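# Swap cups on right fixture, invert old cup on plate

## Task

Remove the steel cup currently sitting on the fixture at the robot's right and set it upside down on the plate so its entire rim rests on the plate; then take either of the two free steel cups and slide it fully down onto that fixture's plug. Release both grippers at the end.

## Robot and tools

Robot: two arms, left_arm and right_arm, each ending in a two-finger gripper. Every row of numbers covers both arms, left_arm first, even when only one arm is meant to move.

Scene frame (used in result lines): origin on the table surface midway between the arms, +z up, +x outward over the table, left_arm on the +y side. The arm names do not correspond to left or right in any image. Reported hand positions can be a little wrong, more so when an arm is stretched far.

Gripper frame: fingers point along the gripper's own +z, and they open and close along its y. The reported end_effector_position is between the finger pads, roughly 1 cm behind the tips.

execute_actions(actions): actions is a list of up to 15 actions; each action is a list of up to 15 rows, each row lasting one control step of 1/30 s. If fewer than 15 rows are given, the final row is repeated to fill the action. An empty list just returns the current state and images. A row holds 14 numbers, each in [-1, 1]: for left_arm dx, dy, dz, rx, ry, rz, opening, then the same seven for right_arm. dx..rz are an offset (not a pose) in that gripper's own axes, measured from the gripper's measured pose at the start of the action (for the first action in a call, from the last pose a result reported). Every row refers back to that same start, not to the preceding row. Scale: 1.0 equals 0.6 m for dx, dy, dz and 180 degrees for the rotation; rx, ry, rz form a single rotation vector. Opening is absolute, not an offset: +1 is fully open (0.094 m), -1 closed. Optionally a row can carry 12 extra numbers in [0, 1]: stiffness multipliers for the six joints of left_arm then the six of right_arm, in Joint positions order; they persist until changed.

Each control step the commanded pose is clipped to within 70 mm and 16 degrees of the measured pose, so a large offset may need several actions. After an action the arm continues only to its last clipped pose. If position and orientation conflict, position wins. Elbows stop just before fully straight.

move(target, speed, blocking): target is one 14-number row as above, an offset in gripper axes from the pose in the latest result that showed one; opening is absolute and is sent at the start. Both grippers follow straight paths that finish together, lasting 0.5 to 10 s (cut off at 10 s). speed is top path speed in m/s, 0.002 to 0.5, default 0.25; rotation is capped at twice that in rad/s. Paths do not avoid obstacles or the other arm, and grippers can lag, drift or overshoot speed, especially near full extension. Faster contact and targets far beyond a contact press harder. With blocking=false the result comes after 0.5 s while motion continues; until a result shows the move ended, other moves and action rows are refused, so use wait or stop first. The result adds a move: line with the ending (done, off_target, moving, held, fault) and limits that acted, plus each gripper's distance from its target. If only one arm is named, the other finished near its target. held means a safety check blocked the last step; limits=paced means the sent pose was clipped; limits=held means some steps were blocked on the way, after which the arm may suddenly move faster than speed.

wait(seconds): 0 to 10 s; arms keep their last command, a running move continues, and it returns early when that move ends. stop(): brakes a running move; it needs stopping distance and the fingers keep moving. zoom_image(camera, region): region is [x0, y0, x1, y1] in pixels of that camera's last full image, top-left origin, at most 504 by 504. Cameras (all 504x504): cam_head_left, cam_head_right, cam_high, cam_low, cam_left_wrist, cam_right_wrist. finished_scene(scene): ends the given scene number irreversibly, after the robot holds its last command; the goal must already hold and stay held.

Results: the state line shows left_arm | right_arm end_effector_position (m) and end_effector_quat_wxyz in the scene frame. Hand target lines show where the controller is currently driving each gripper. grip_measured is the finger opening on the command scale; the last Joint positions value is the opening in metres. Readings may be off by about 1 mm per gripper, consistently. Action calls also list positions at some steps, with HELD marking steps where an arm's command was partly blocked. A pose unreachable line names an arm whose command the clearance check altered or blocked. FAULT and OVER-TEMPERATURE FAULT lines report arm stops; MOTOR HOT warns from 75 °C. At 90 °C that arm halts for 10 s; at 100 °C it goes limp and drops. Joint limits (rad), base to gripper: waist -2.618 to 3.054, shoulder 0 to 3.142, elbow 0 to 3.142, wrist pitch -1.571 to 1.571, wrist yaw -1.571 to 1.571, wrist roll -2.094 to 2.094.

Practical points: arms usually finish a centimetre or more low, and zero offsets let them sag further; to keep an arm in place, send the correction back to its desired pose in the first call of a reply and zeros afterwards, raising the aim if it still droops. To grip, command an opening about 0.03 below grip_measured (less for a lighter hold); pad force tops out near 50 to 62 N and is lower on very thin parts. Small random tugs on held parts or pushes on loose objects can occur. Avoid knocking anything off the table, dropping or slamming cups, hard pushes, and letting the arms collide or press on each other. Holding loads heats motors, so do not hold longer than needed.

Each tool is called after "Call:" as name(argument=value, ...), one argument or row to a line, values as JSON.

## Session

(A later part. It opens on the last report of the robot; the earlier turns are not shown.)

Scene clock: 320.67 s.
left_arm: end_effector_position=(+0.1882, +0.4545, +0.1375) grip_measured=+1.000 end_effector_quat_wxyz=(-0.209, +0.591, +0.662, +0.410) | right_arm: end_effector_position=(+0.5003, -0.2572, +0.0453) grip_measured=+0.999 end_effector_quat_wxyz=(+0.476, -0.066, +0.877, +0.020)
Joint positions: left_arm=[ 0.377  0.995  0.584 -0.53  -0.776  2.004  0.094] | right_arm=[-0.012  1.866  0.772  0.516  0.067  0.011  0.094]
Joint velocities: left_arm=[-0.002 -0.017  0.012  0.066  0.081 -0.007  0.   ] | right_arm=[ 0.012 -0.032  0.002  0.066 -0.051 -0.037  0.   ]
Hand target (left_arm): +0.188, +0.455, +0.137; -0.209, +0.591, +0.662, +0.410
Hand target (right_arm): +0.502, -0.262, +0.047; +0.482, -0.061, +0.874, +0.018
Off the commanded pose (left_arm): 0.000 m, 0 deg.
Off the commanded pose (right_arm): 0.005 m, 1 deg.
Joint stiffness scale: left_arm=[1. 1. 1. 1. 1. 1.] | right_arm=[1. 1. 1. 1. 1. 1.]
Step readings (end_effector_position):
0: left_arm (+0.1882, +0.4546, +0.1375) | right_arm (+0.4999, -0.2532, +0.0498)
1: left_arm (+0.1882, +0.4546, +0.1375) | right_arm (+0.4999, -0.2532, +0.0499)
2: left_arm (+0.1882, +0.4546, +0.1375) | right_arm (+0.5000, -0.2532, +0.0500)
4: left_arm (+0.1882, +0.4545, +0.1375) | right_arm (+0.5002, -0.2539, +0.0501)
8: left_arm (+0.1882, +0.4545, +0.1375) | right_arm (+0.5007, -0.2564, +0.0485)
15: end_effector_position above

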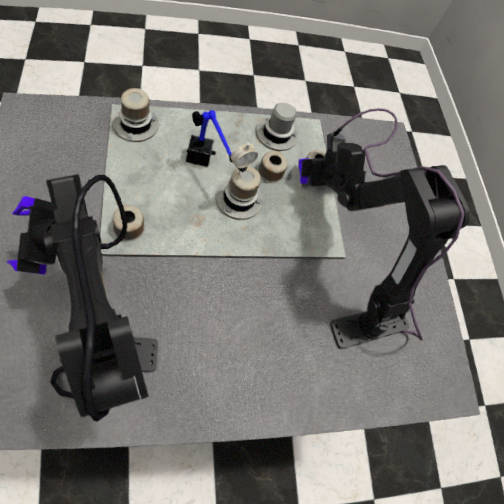

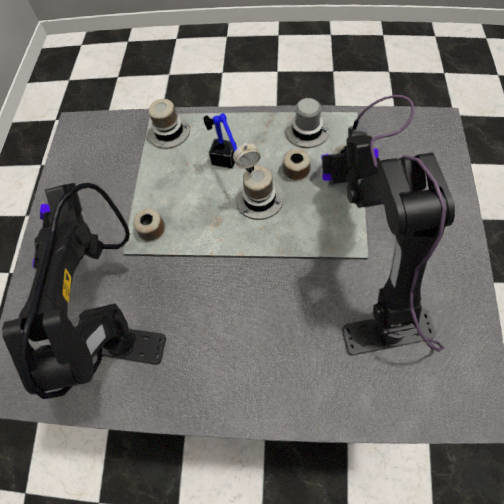

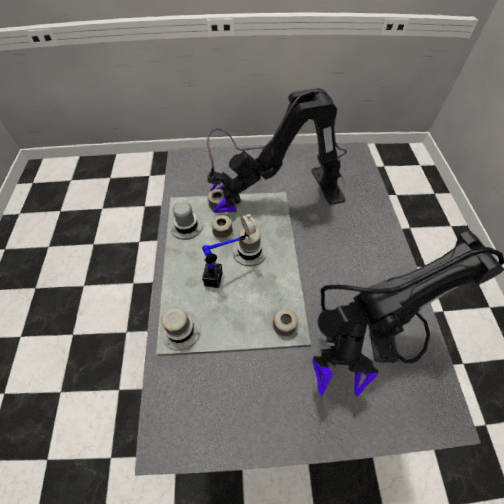

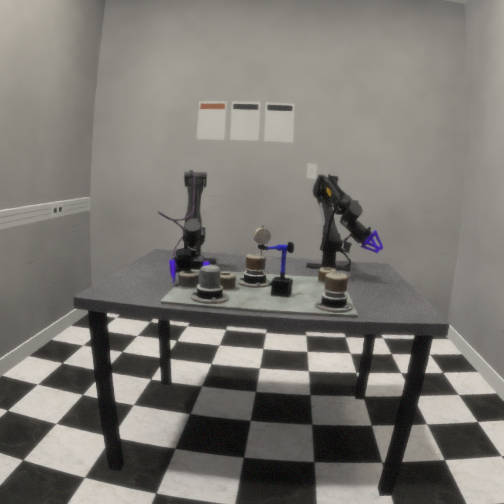

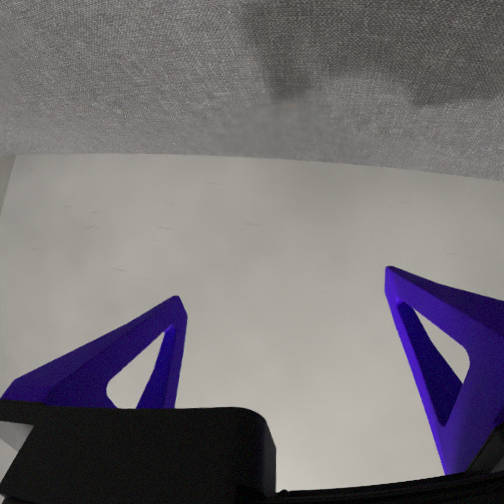

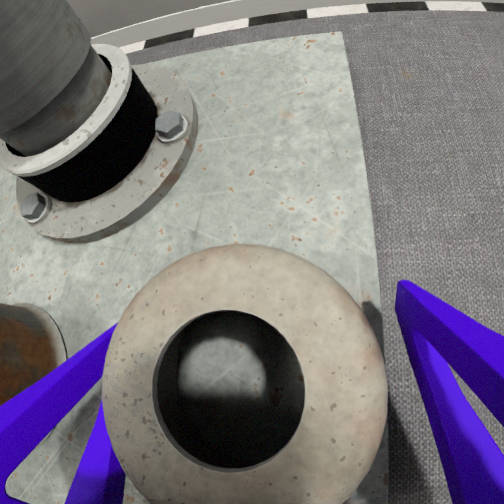

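Call:
execute_actions(
  actions=[
    [[0,0,0,0,0,0,1, -0.0034,-0.0054,0.0003,0.0017,-0.0043,0.0011,0.95],[0,0,0,0,0,0,1, -0.0034,-0.0054,0.0003,0.0017,-0.0043,0.0011,0.9],[0,0,0,0,0,0,1, -0.0034,-0.0054,0.0003,0.0017,-0.0043,0.0011,0.85],[0,0,0,0,0,0,1, -0.0034,-0.0054,0.0003,0.0017,-0.0043,0.0011,0.8],[0,0,0,0,0,0,1, -0.0034,-0.0054,0.0003,0.0017,-0.0043,0.0011,0.75],[0,0,0,0,0,0,1, -0.0034,-0.0054,0.0003,0.0017,-0.0043,0.0011,0.7],[0,0,0,0,0,0,1, -0.0034,-0.0054,0.0003,0.0017,-0.0043,0.0011,0.66],[0,0,0,0,0,0,1, -0.0034,-0.0054,0.0003,0.0017,-0.0043,0.0011,0.62],[0,0,0,0,0,0,1, -0.0034,-0.0054,0.0003,0.0017,-0.0043,0.0011,0.59],[0,0,0,0,0,0,1, -0.0034,-0.0054,0.0003,0.0017,-0.0043,0.0011,0.56],[0,0,0,0,0,0,1, -0.0034,-0.0054,0.0003,0.0017,-0.0043,0.0011,0.54],[0,0,0,0,0,0,1, -0.0034,-0.0054,0.0003,0.0017,-0.0043,0.0011,0.52],[0,0,0,0,0,0,1, -0.0034,-0.0054,0.0003,0.0017,-0.0043,0.0011,0.505],[0,0,0,0,0,0,1, -0.0034,-0.0054,0.0003,0.0017,-0.0043,0.0011,0.49],[0,0,0,0,0,0,1, -0.0034,-0.0054,0.0003,0.0017,-0.0043,0.0011,0.48]],
    [[0,0,0,0,0,0,1, -0.0034,-0.003,0.0003,0.001,-0.0043,0.0007,0.47],[0,0,0,0,0,0,1, -0.0034,-0.003,0.0003,0.001,-0.0043,0.0007,0.462],[0,0,0,0,0,0,1, -0.0034,-0.003,0.0003,0.001,-0.0043,0.0007,0.455],[0,0,0,0,0,0,1, -0.0034,-0.003,0.0003,0.001,-0.0043,0.0007,0.448],[0,0,0,0,0,0,1, -0.0034,-0.003,0.0003,0.001,-0.0043,0.0007,0.44],[0,0,0,0,0,0,1, -0.0034,-0.003,0.0003,0.001,-0.0043,0.0007,0.433],[0,0,0,0,0,0,1, -0.0034,-0.003,0.0003,0.001,-0.0043,0.0007,0.425]],
  ],
)

Scene clock: 332.80 s.
left_arm: end_effector_position=(+0.1883, +0.4545, +0.1374) grip_measured=+1.000 end_effector_quat_wxyz=(-0.208, +0.591, +0.662, +0.410) | right_arm: end_effector_position=(+0.5002, -0.2565, +0.0453) grip_measured=+0.457 end_effector_quat_wxyz=(+0.476, -0.067, +0.877, +0.022)
Joint positions: left_arm=[ 0.377  0.995  0.584 -0.53  -0.775  2.004  0.094] | right_arm=[-0.012  1.866  0.772  0.516  0.063  0.011  0.068]
Joint velocities: left_arm=[ 0.017 -0.017 -0.002 -0.022  0.007  0.051  0.   ] | right_arm=[-0.007 -0.007  0.002 -0.066 -0.051  0.007  0.001]
Hand target (left_arm): +0.188, +0.454, +0.137; -0.208, +0.591, +0.662, +0.410
Hand target (right_arm): +0.502, -0.258, +0.047; +0.482, -0.065, +0.874, +0.021
Off the commanded pose (left_arm): 0.000 m, 0 deg.
Off the commanded pose (right_arm): 0.003 m, 1 deg.
Joint stiffness scale: left_arm=[1. 1. 1. 1. 1. 1.] | right_arm=[1. 1. 1. 1. 1. 1.]
Step readings (end_effector_position; steps 1 to 15: 1st action; 16 to 30: 2nd action):
0: left_arm (+0.1882, +0.4545, +0.1375) | right_arm (+0.5003, -0.2572, +0.0453)
1: left_arm (+0.1882, +0.4545, +0.1375) | right_arm (+0.5003, -0.2572, +0.0453)
2: left_arm (+0.1883, +0.4545, +0.1374) | right_arm (+0.5003, -0.2572, +0.0453)
4: left_arm (+0.1883, +0.4545, +0.1374) | right_arm (+0.5003, -0.2572, +0.0453)
8: left_arm (+0.1883, +0.4545, +0.1374) | right_arm (+0.5003, -0.2572, +0.0453)
15: left_arm (+0.1883, +0.4545, +0.1374) | right_arm (+0.5002, -0.2565, +0.0453)
16: left_arm (+0.1883, +0.4545, +0.1374) | right_arm (+0.5002, -0.2565, +0.0453)
17: left_arm (+0.1883, +0.4545, +0.1374) | right_arm (+0.5002, -0.2565, +0.0453)
19: left_arm (+0.1883, +0.4545, +0.1374) | right_arm (+0.5002, -0.2565, +0.0453)
23: left_arm (+0.1883, +0.4545, +0.1374) | right_arm (+0.5002, -0.2565, +0.0453)
30: end_effector_position above

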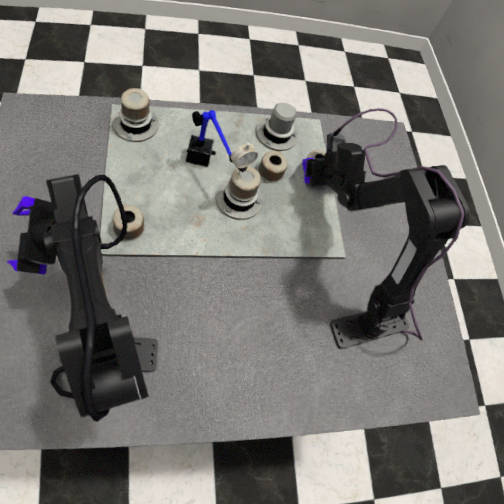

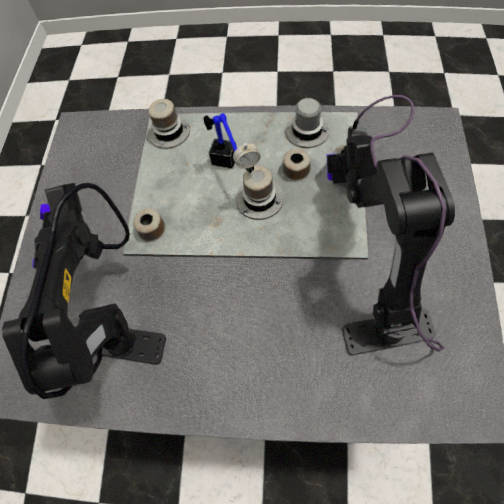

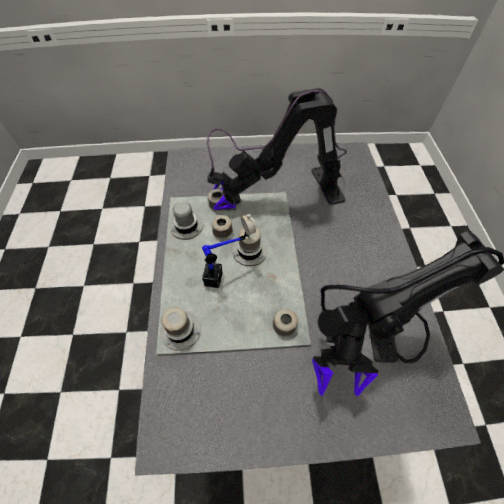

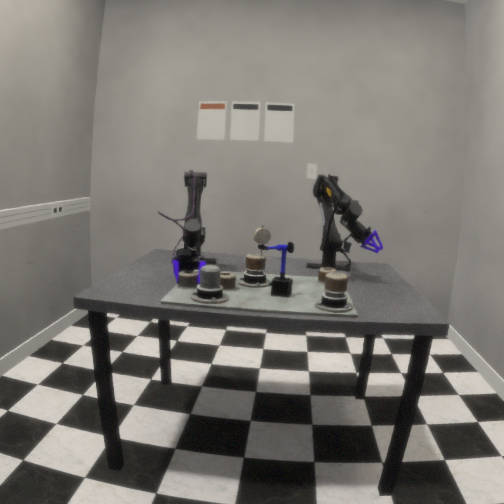

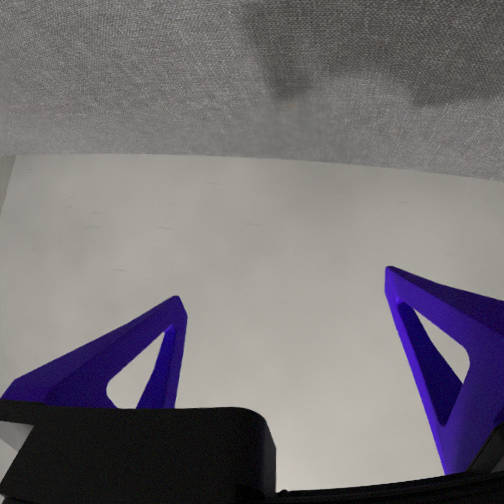

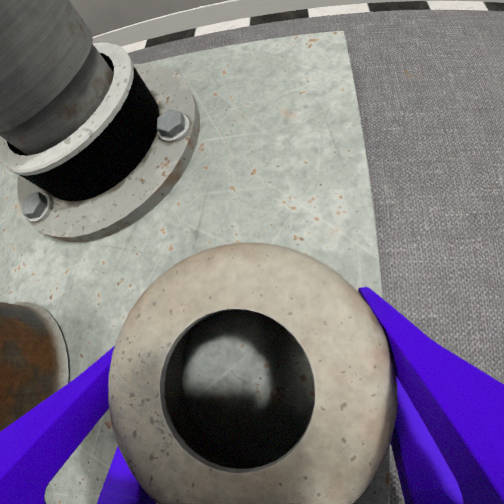

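Call:
move(
  target=[0,0,0,0,0,0,1, -0.3059,0.0306,-0.1129,-0.0109,-0.029,-0.0071,0.425],
  speed=0.14,
)

Scene clock: 363.87 s.
left_arm: end_effector_position=(+0.1883, +0.4544, +0.1373) grip_measured=+1.000 end_effector_quat_wxyz=(-0.208, +0.592, +0.662, +0.410) | right_arm: end_effector_position=(+0.5323, -0.2373, +0.1932) grip_measured=+0.457 end_effector_quat_wxyz=(+0.466, -0.079, +0.881, +0.026)
Joint positions: left_arm=[ 0.377  0.995  0.584 -0.53  -0.775  2.004  0.094] | right_arm=[ 0.013  1.695  1.266 -0.172  0.063  0.009  0.068]
Joint velocities: left_arm=[-0.032 -0.007  0.012  0.037 -0.022 -0.007  0.   ] | right_arm=[-0.007 -0.022 -0.007 -0.081 -0.037 -0.022 -0.   ]
Hand target (left_arm): +0.188, +0.454, +0.137; -0.208, +0.591, +0.662, +0.410
Hand target (right_arm): +0.539, -0.230, +0.236; +0.515, -0.083, +0.853, +0.035
Off the commanded pose (left_arm): 0.000 m, 0 deg.
Off the commanded pose (right_arm): 0.044 m, 6 deg.
Joint stiffness scale: left_arm=[1. 1. 1. 1. 1. 1.] | right_arm=[1. 1. 1. 1. 1. 1.]
move: off_target (right_arm)

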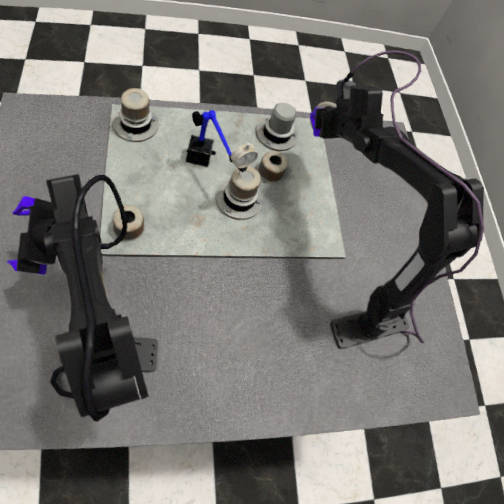

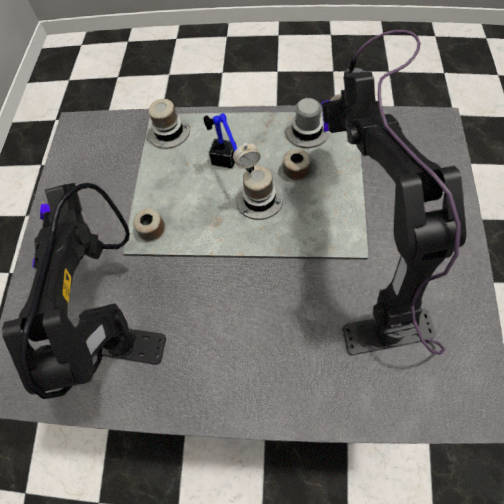

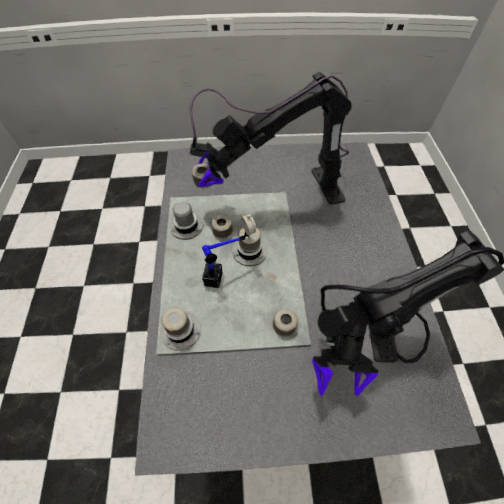

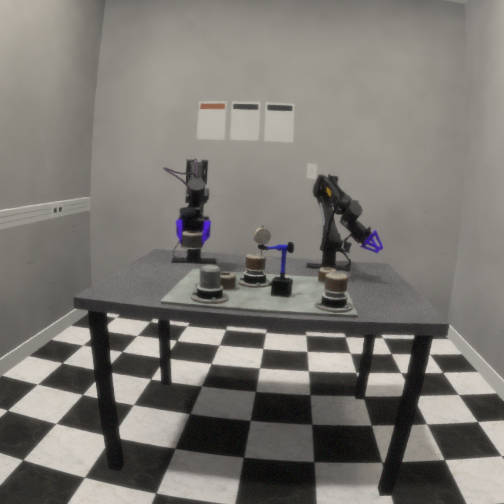

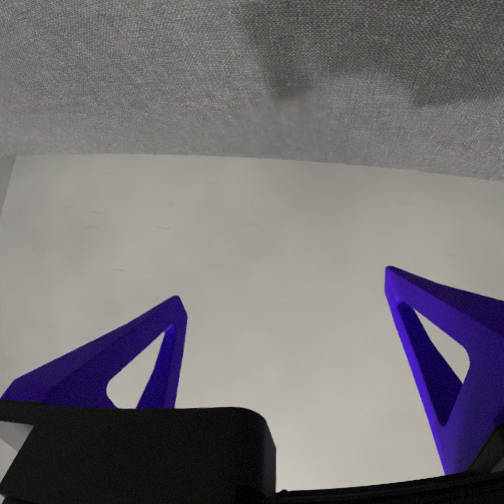

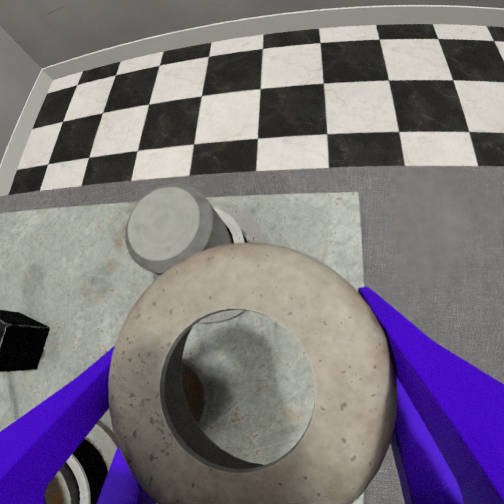

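Call:
execute_actions(
  actions=[
    [[0,0,0,0,0,0,1,-0.0666,0.0086,-0.0291,-0.0045,-0.0362,-0.0018,0.425],[0,0,0,0,0,0,1,-0.0672,0.0098,-0.0275,-0.0048,-0.0362,-0.0020,0.425],[0,0,0,0,0,0,1,-0.0682,0.0117,-0.0249,-0.0052,-0.0362,-0.0023,0.425],[0,0,0,0,0,0,1,-0.0696,0.0143,-0.0215,-0.0059,-0.0362,-0.0027,0.425],[0,0,0,0,0,0,1,-0.0712,0.0175,-0.0172,-0.0067,-0.0363,-0.0031,0.425],[0,0,0,0,0,0,1,-0.0731,0.0213,-0.0121,-0.0076,-0.0363,-0.0037,0.425],[0,0,0,0,0,0,1,-0.0753,0.0255,-0.0064,-0.0087,-0.0363,-0.0043,0.425],[0,0,0,0,0,0,1,-0.0777,0.0301,-0.0002,-0.0098,-0.0364,-0.0050,0.425],[0,0,0,0,0,0,1,-0.0803,0.0351,0.0065,-0.0111,-0.0364,-0.0058,0.425],[0,0,0,0,0,0,1,-0.0830,0.0404,0.0137,-0.0124,-0.0365,-0.0066,0.425],[0,0,0,0,0,0,1,-0.0859,0.0460,0.0212,-0.0138,-0.0365,-0.0074,0.425],[0,0,0,0,0,0,1,-0.0889,0.0517,0.0289,-0.0152,-0.0366,-0.0083,0.425],[0,0,0,0,0,0,1,-0.0919,0.0576,0.0367,-0.0167,-0.0366,-0.0092,0.425],[0,0,0,0,0,0,1,-0.0950,0.0635,0.0447,-0.0181,-0.0367,-0.0101,0.425],[0,0,0,0,0,0,1,-0.0980,0.0694,0.0527,-0.0196,-0.0367,-0.0110,0.425]],
    [[0,0,0,0,0,0,1,-0.0743,0.0388,0.0286,-0.0124,-0.0284,-0.0064,0.425],[0,0,0,0,0,0,1,-0.0771,0.0443,0.0365,-0.0139,-0.0285,-0.0073,0.425],[0,0,0,0,0,0,1,-0.0799,0.0496,0.0442,-0.0153,-0.0285,-0.0081,0.425],[0,0,0,0,0,0,1,-0.0825,0.0547,0.0515,-0.0166,-0.0285,-0.0088,0.425],[0,0,0,0,0,0,1,-0.0850,0.0595,0.0585,-0.0179,-0.0286,-0.0096,0.425],[0,0,0,0,0,0,1,-0.0873,0.0639,0.0649,-0.0190,-0.0286,-0.0103,0.425],[0,0,0,0,0,0,1,-0.0893,0.0677,0.0704,-0.0200,-0.0287,-0.0109,0.425],[0,0,0,0,0,0,1,-0.0910,0.0709,0.0750,-0.0208,-0.0287,-0.0113,0.425],[0,0,0,0,0,0,1,-0.0923,0.0735,0.0789,-0.0215,-0.0287,-0.0117,0.425],[0,0,0,0,0,0,1,-0.0933,0.0754,0.0816,-0.0220,-0.0287,-0.0120,0.425],[0,0,0,0,0,0,1,-0.0939,0.0766,0.0833,-0.0223,-0.0287,-0.0122,0.425],[0,0,0,0,0,0,1,-0.0941,0.0770,0.0839,-0.0225,-0.0287,-0.0123,0.425]],
  ],
)

Scene clock: 426.53 s.
left_arm: end_effector_position=(+0.1884, +0.4543, +0.1373) grip_measured=+1.000 end_effector_quat_wxyz=(-0.208, +0.592, +0.662, +0.410) | right_arm: end_effector_position=(+0.6070, -0.1526, +0.1601) grip_measured=+0.457 end_effector_quat_wxyz=(+0.456, -0.130, +0.879, +0.056)
Joint positions: left_arm=[ 0.377  0.995  0.584 -0.53  -0.774  2.004  0.094] | right_arm=[ 0.119  2.08   1.658 -0.195  0.049  0.009  0.068]
Joint velocities: left_arm=[ 0.012 -0.007  0.002 -0.022  0.081 -0.051  0.   ] | right_arm=[ 0.027  0.007  0.051 -0.022  0.051  0.037 -0.   ]
Hand target (left_arm): +0.188, +0.454, +0.137; -0.208, +0.592, +0.662, +0.410
Hand target (right_arm): +0.617, -0.145, +0.207; +0.505, -0.131, +0.851, +0.065
Off the commanded pose (left_arm): 0.000 m, 0 deg.
Off the commanded pose (right_arm): 0.049 m, 6 deg.
Joint stiffness scale: left_arm=[1. 1. 1. 1. 1. 1.] | right_arm=[1. 1. 1. 1. 1. 1.]
Step readings (end_effector_position; steps 1 to 15: 1st action; 16 to 30: 2nd action):
0: left_arm (+0.1883, +0.4544, +0.1373) | right_arm (+0.5321, -0.2374, +0.1929)
1: left_arm (+0.1883, +0.4544, +0.1373) | right_arm (+0.5321, -0.2373, +0.1929)
2: left_arm (+0.1884, +0.4544, +0.1373) | right_arm (+0.5321, -0.2373, +0.1929)
4: left_arm (+0.1884, +0.4544, +0.1373) | right_arm (+0.5321, -0.2372, +0.1929)
8: left_arm (+0.1884, +0.4544, +0.1373) | right_arm (+0.5342, -0.2322, +0.1942)
15: left_arm (+0.1884, +0.4544, +0.1373) | right_arm (+0.5590, -0.2042, +0.1891)
16: left_arm (+0.1884, +0.4544, +0.1373) | right_arm (+0.5639, -0.1991, +0.1865)
17: left_arm (+0.1884, +0.4543, +0.1373) | right_arm (+0.5698, -0.1935, +0.1841)
19: left_arm (+0.1884, +0.4543, +0.1373) | right_arm (+0.5813, -0.1816, +0.1786)
23: left_arm (+0.1884, +0.4543, +0.1373) | right_arm (+0.5969, -0.1624, +0.1669)
30: end_effector_position above

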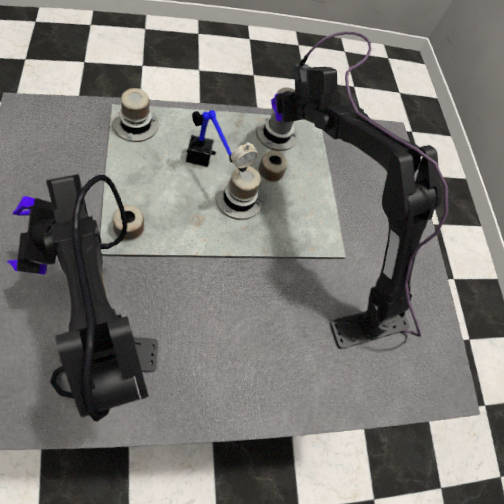

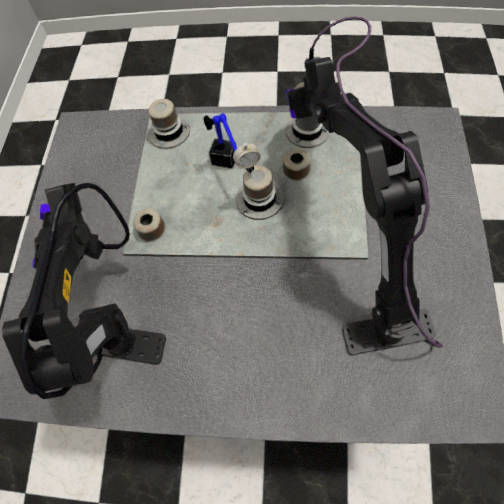

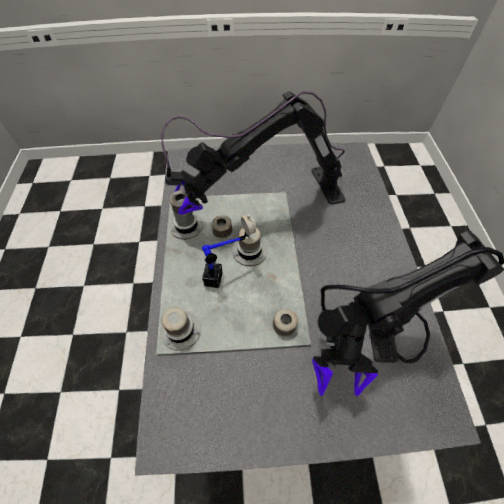

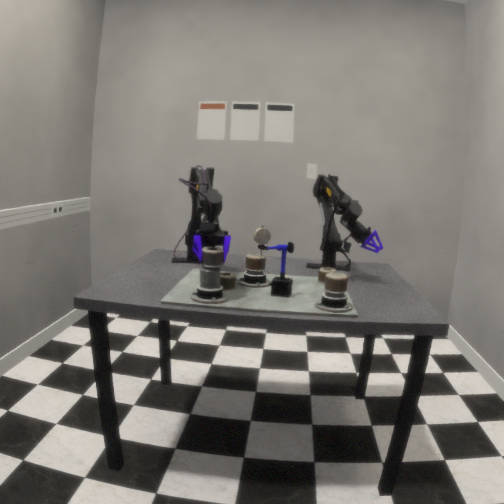

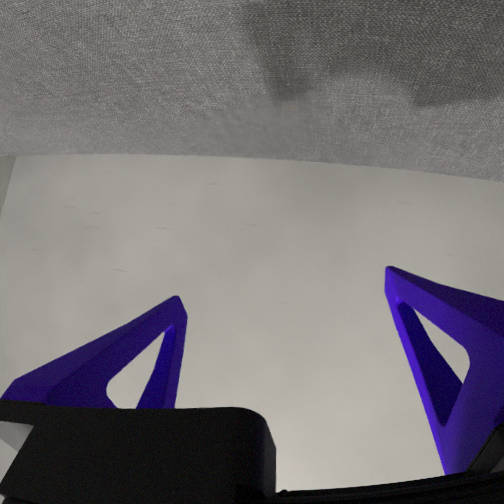

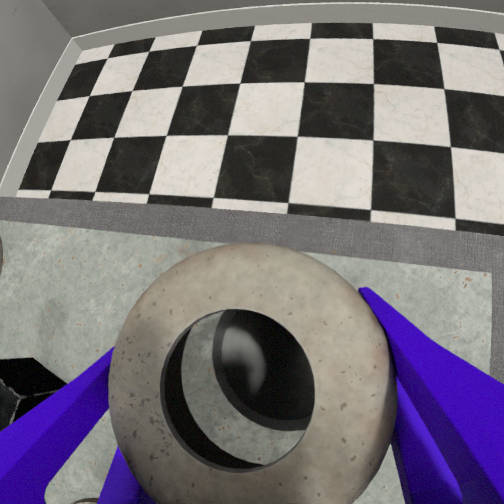

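Call:
execute_actions(
  actions=[],
)

Call:
zoom_image(
  camera="cam_low",
  region=[160, 200, 270, 310],
)

Scene clock: 431.00 s.
left_arm: end_effector_position=(+0.1884, +0.4543, +0.1373) grip_measured=+1.000 end_effector_quat_wxyz=(-0.208, +0.592, +0.662, +0.410) | right_arm: end_effector_position=(+0.6078, -0.1523, +0.1626) grip_measured=+0.457 end_effector_quat_wxyz=(+0.458, -0.130, +0.878, +0.056)
Joint positions: left_arm=[ 0.377  0.995  0.584 -0.53  -0.774  2.004  0.094] | right_arm=[ 0.119  2.08   1.666 -0.199  0.049  0.009  0.068]
Joint velocities: left_arm=[-0.017  0.002 -0.007 -0.037 -0.022 -0.066  0.   ] | right_arm=[-0.002  0.007  0.007 -0.037 -0.051  0.022 -0.001]
Hand target (left_arm): +0.188, +0.454, +0.137; -0.208, +0.592, +0.662, +0.410
Hand target (right_arm): +0.617, -0.145, +0.207; +0.505, -0.131, +0.851, +0.065
Off the commanded pose (left_arm): 0.000 m, 0 deg.
Off the commanded pose (right_arm): 0.047 m, 6 deg.
Joint stiffness scale: left_arm=[1. 1. 1. 1. 1. 1.] | right_arm=[1. 1. 1. 1. 1. 1.]

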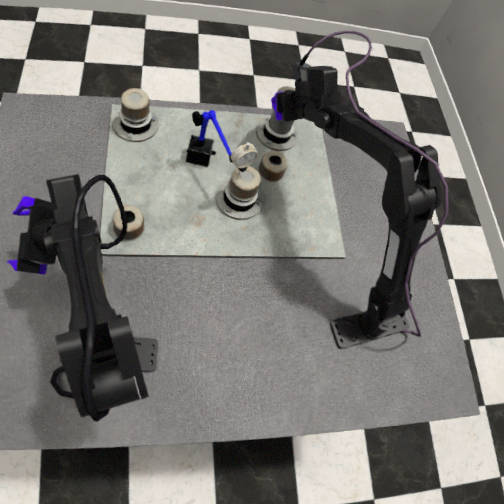

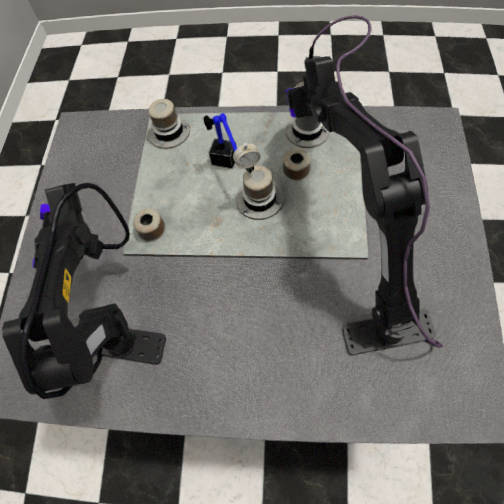

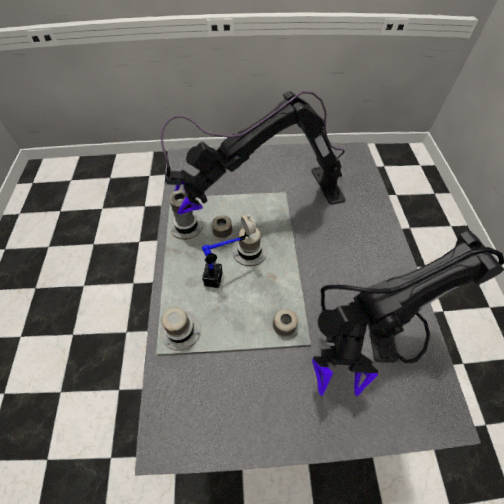

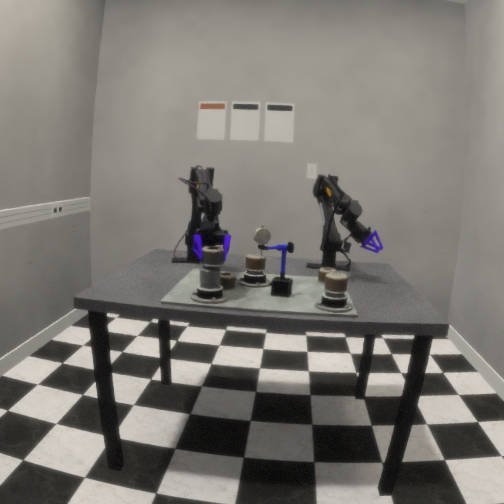

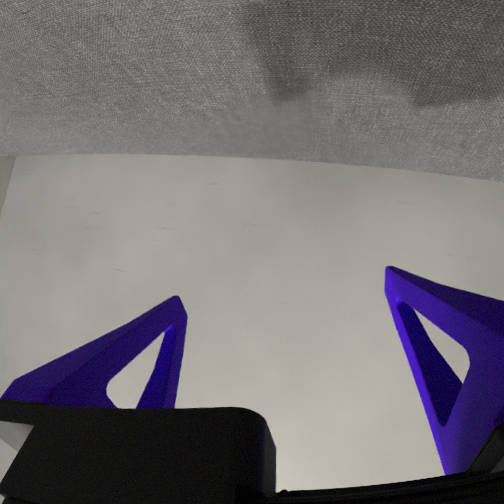

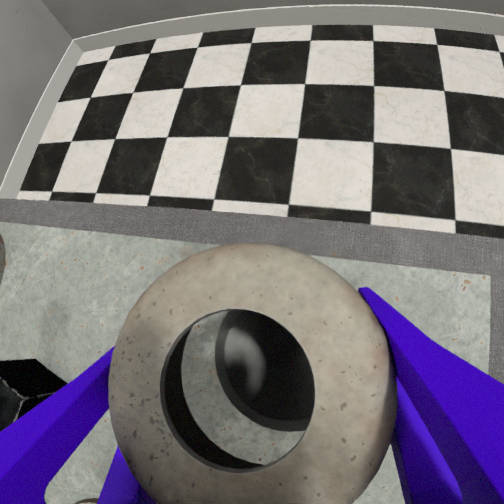

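Region (160, 200, 270, 310) of cam_low's 504x504 image, scaled by 4.582, with more detail than that image has.

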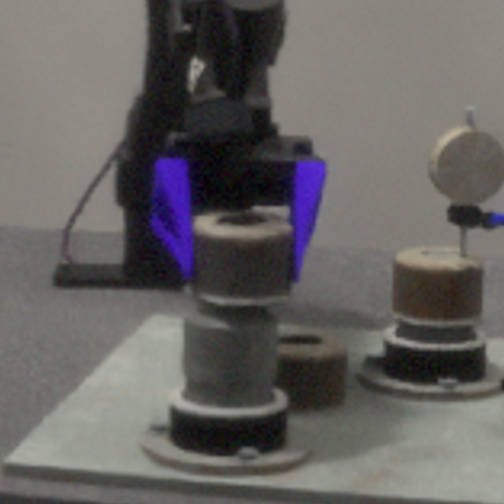

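Call:
execute_actions(
  actions=[
    [[0,0,0,0,0,0,1,-0.0691,0.0020,-0.0265,-0.0005,-0.0356,-0.0008,0.425],[0,0,0,0,0,0,1,-0.0671,-0.0020,-0.0250,0.0014,-0.0363,0.0002,0.425],[0,0,0,0,0,0,1,-0.0651,-0.0060,-0.0236,0.0032,-0.0370,0.0011,0.425],[0,0,0,0,0,0,1,-0.0631,-0.0095,-0.0221,0.0048,-0.0377,0.0019,0.425],[0,0,0,0,0,0,1,-0.0611,-0.0125,-0.0207,0.0062,-0.0384,0.0026,0.425],[0,0,0,0,0,0,1,-0.0591,-0.0150,-0.0192,0.0074,-0.0391,0.0032,0.425],[0,0,0,0,0,0,1,-0.0572,-0.0173,-0.0178,0.0085,-0.0398,0.0038,0.425],[0,0,0,0,0,0,1,-0.0554,-0.0193,-0.0165,0.0094,-0.0404,0.0043,0.425],[0,0,0,0,0,0,1,-0.0538,-0.0209,-0.0153,0.0102,-0.0409,0.0047,0.425],[0,0,0,0,0,0,1,-0.0524,-0.0221,-0.0143,0.0107,-0.0413,0.0050,0.425],[0,0,0,0,0,0,1,-0.0513,-0.0227,-0.0135,0.0110,-0.0416,0.0051,0.425]],
  ],
)

Call:
execute_actions(
  actions=[],
)

Call:
zoom_image(
  camera="cam_right_wrist",
  region=[130, 280, 350, 500],
)

Call:
zoom_image(
  camera="cam_low",
  region=[160, 200, 270, 310],
)

Scene clock: 481.47 s.
left_arm: end_effector_position=(+0.1885, +0.4543, +0.1372) grip_measured=+1.000 end_effector_quat_wxyz=(-0.208, +0.592, +0.662, +0.410) | right_arm: end_effector_position=(+0.6072, -0.1550, +0.1520) grip_measured=+0.457 end_effector_quat_wxyz=(+0.462, -0.126, +0.876, +0.051)
Joint positions: left_arm=[ 0.377  0.995  0.584 -0.53  -0.774  2.004  0.094] | right_arm=[ 0.119  2.08   1.616 -0.141  0.061  0.009  0.068]
Joint velocities: left_arm=[-0.002  0.002 -0.007 -0.007  0.022 -0.022  0.   ] | right_arm=[-0.012  0.002 -0.042  0.11   0.037 -0.037  0.001]
Hand target (left_arm): +0.188, +0.454, +0.137; -0.208, +0.592, +0.662, +0.410
Hand target (right_arm): +0.619, -0.163, +0.193; +0.515, -0.111, +0.849, +0.052
Off the commanded pose (left_arm): 0.000 m, 0 deg.
Off the commanded pose (right_arm): 0.044 m, 7 deg.
Joint stiffness scale: left_arm=[1. 1. 1. 1. 1. 1.] | right_arm=[1. 1. 1. 1. 1. 1.]
Step readings (end_effector_position):
0: left_arm (+0.1884, +0.4543, +0.1373) | right_arm (+0.6078, -0.1523, +0.1626)
1: left_arm (+0.1885, +0.4543, +0.1372) | right_arm (+0.6078, -0.1523, +0.1626)
2: left_arm (+0.1885, +0.4543, +0.1372) | right_arm (+0.6078, -0.1523, +0.1626)
4: left_arm (+0.1885, +0.4543, +0.1372) | right_arm (+0.6081, -0.1523, +0.1631)
8: left_arm (+0.1885, +0.4543, +0.1372) | right_arm (+0.6094, -0.1528, +0.1620)
15: end_effector_position above

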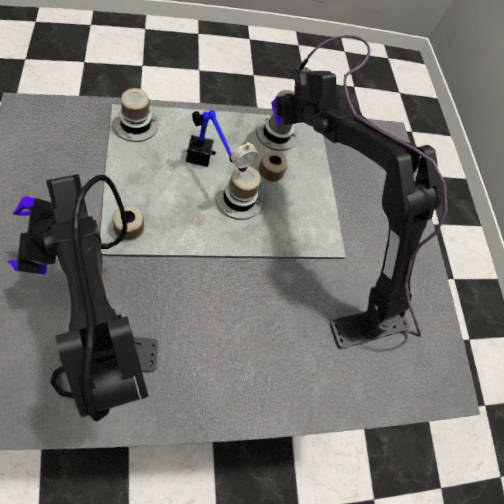

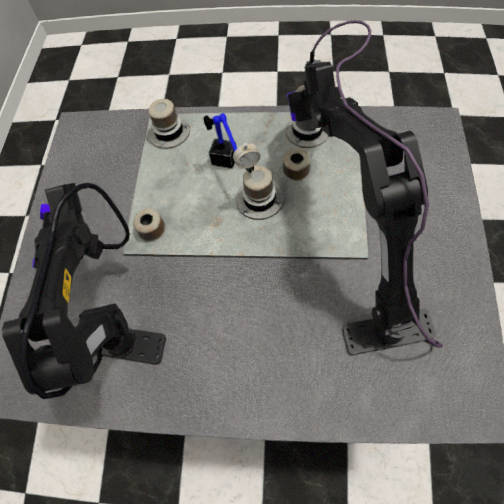

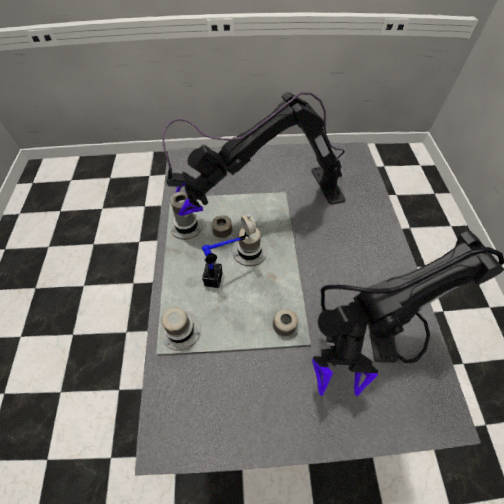

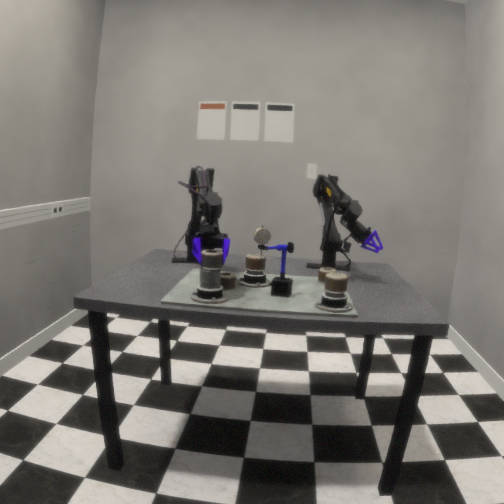

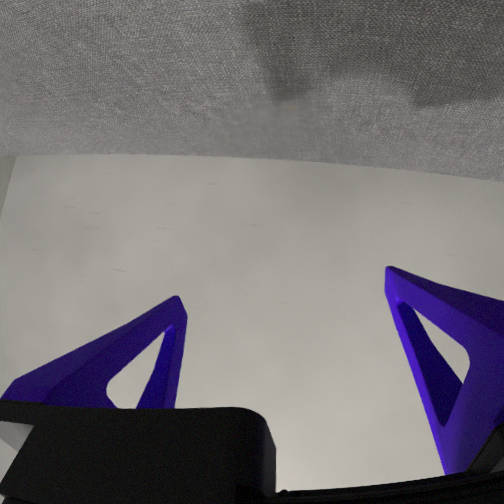

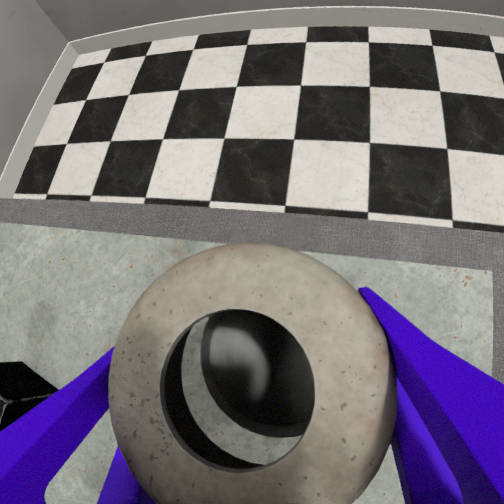

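Scene clock: 481.47 s.
left_arm: end_effector_position=(+0.1885, +0.4543, +0.1372) grip_measured=+1.000 end_effector_quat_wxyz=(-0.208, +0.592, +0.662, +0.410) | right_arm: end_effector_position=(+0.6072, -0.1550, +0.1520) grip_measured=+0.457 end_effector_quat_wxyz=(+0.462, -0.126, +0.876, +0.051)
Joint positions: left_arm=[ 0.377  0.995  0.584 -0.53  -0.774  2.004  0.094] | right_arm=[ 0.119  2.08   1.616 -0.141  0.061  0.009  0.068]
Joint velocities: left_arm=[-0.002  0.002 -0.007 -0.007  0.022 -0.022  0.   ] | right_arm=[-0.012  0.002 -0.042  0.11   0.037 -0.037  0.001]
Hand target (left_arm): +0.188, +0.454, +0.137; -0.208, +0.592, +0.662, +0.410
Hand target (right_arm): +0.619, -0.163, +0.193; +0.515, -0.111, +0.849, +0.052
Off the commanded pose (left_arm): 0.000 m, 0 deg.
Off the commanded pose (right_arm): 0.044 m, 7 deg.
Joint stiffness scale: left_arm=[1. 1. 1. 1. 1. 1.] | right_arm=[1. 1. 1. 1. 1. 1.]

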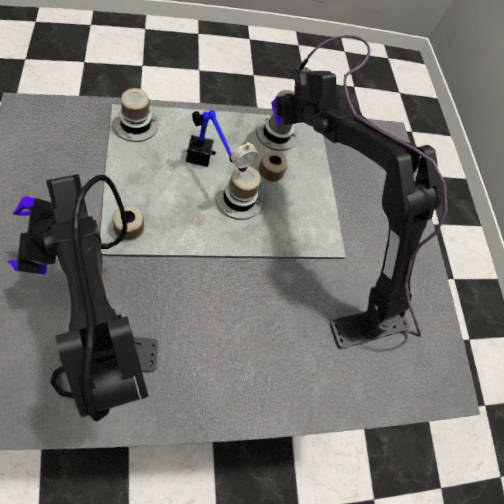

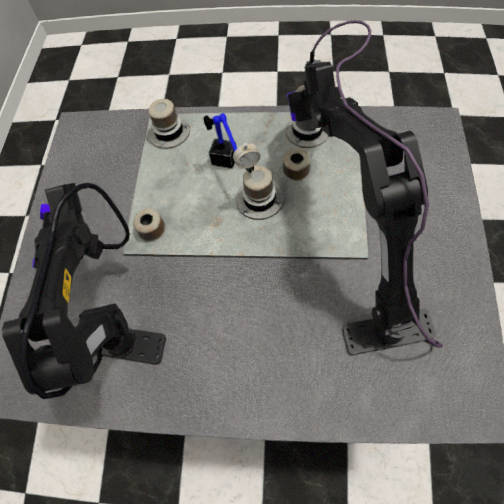

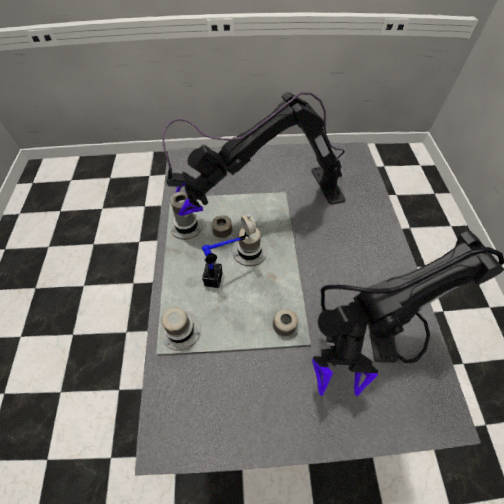

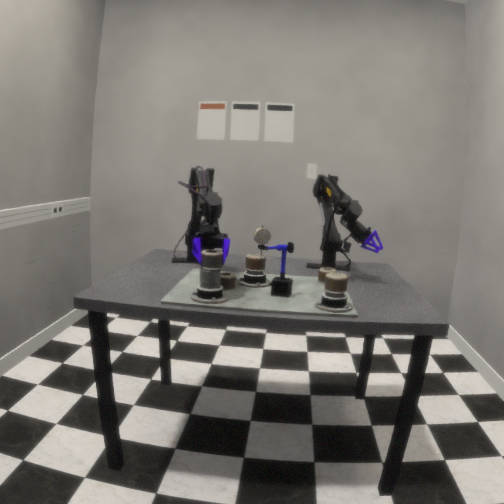

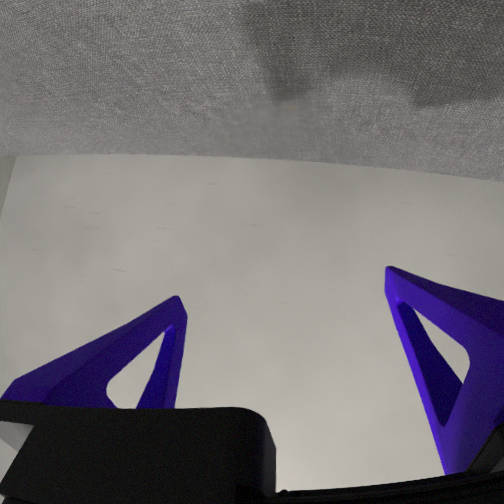

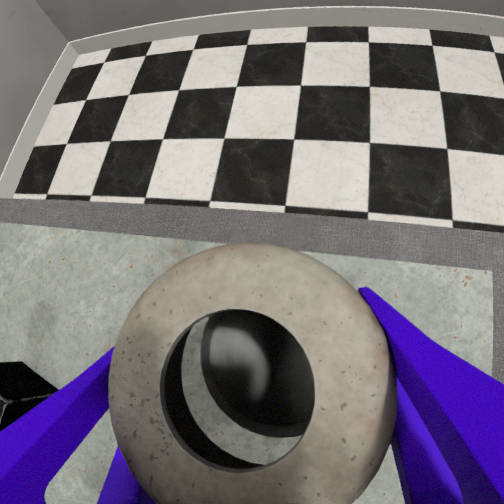

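Region (130, 280, 350, 500) of cam_right_wrist's 504x504 image, scaled by 2.291, with more detail than that image has.

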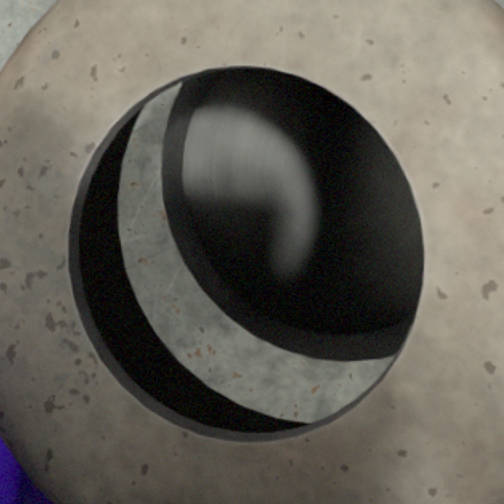

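Region (160, 200, 270, 310) of cam_low's 504x504 image, scaled by 4.582, with more detail than that image has.

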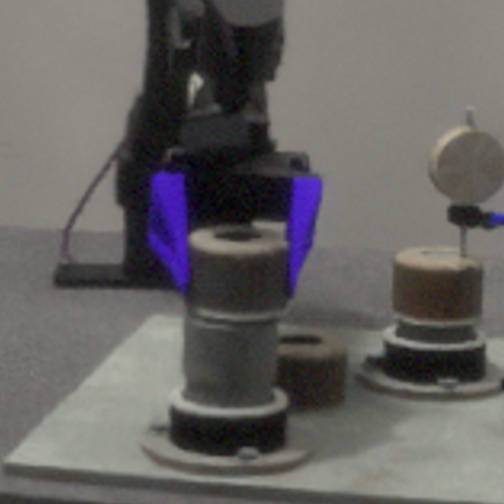

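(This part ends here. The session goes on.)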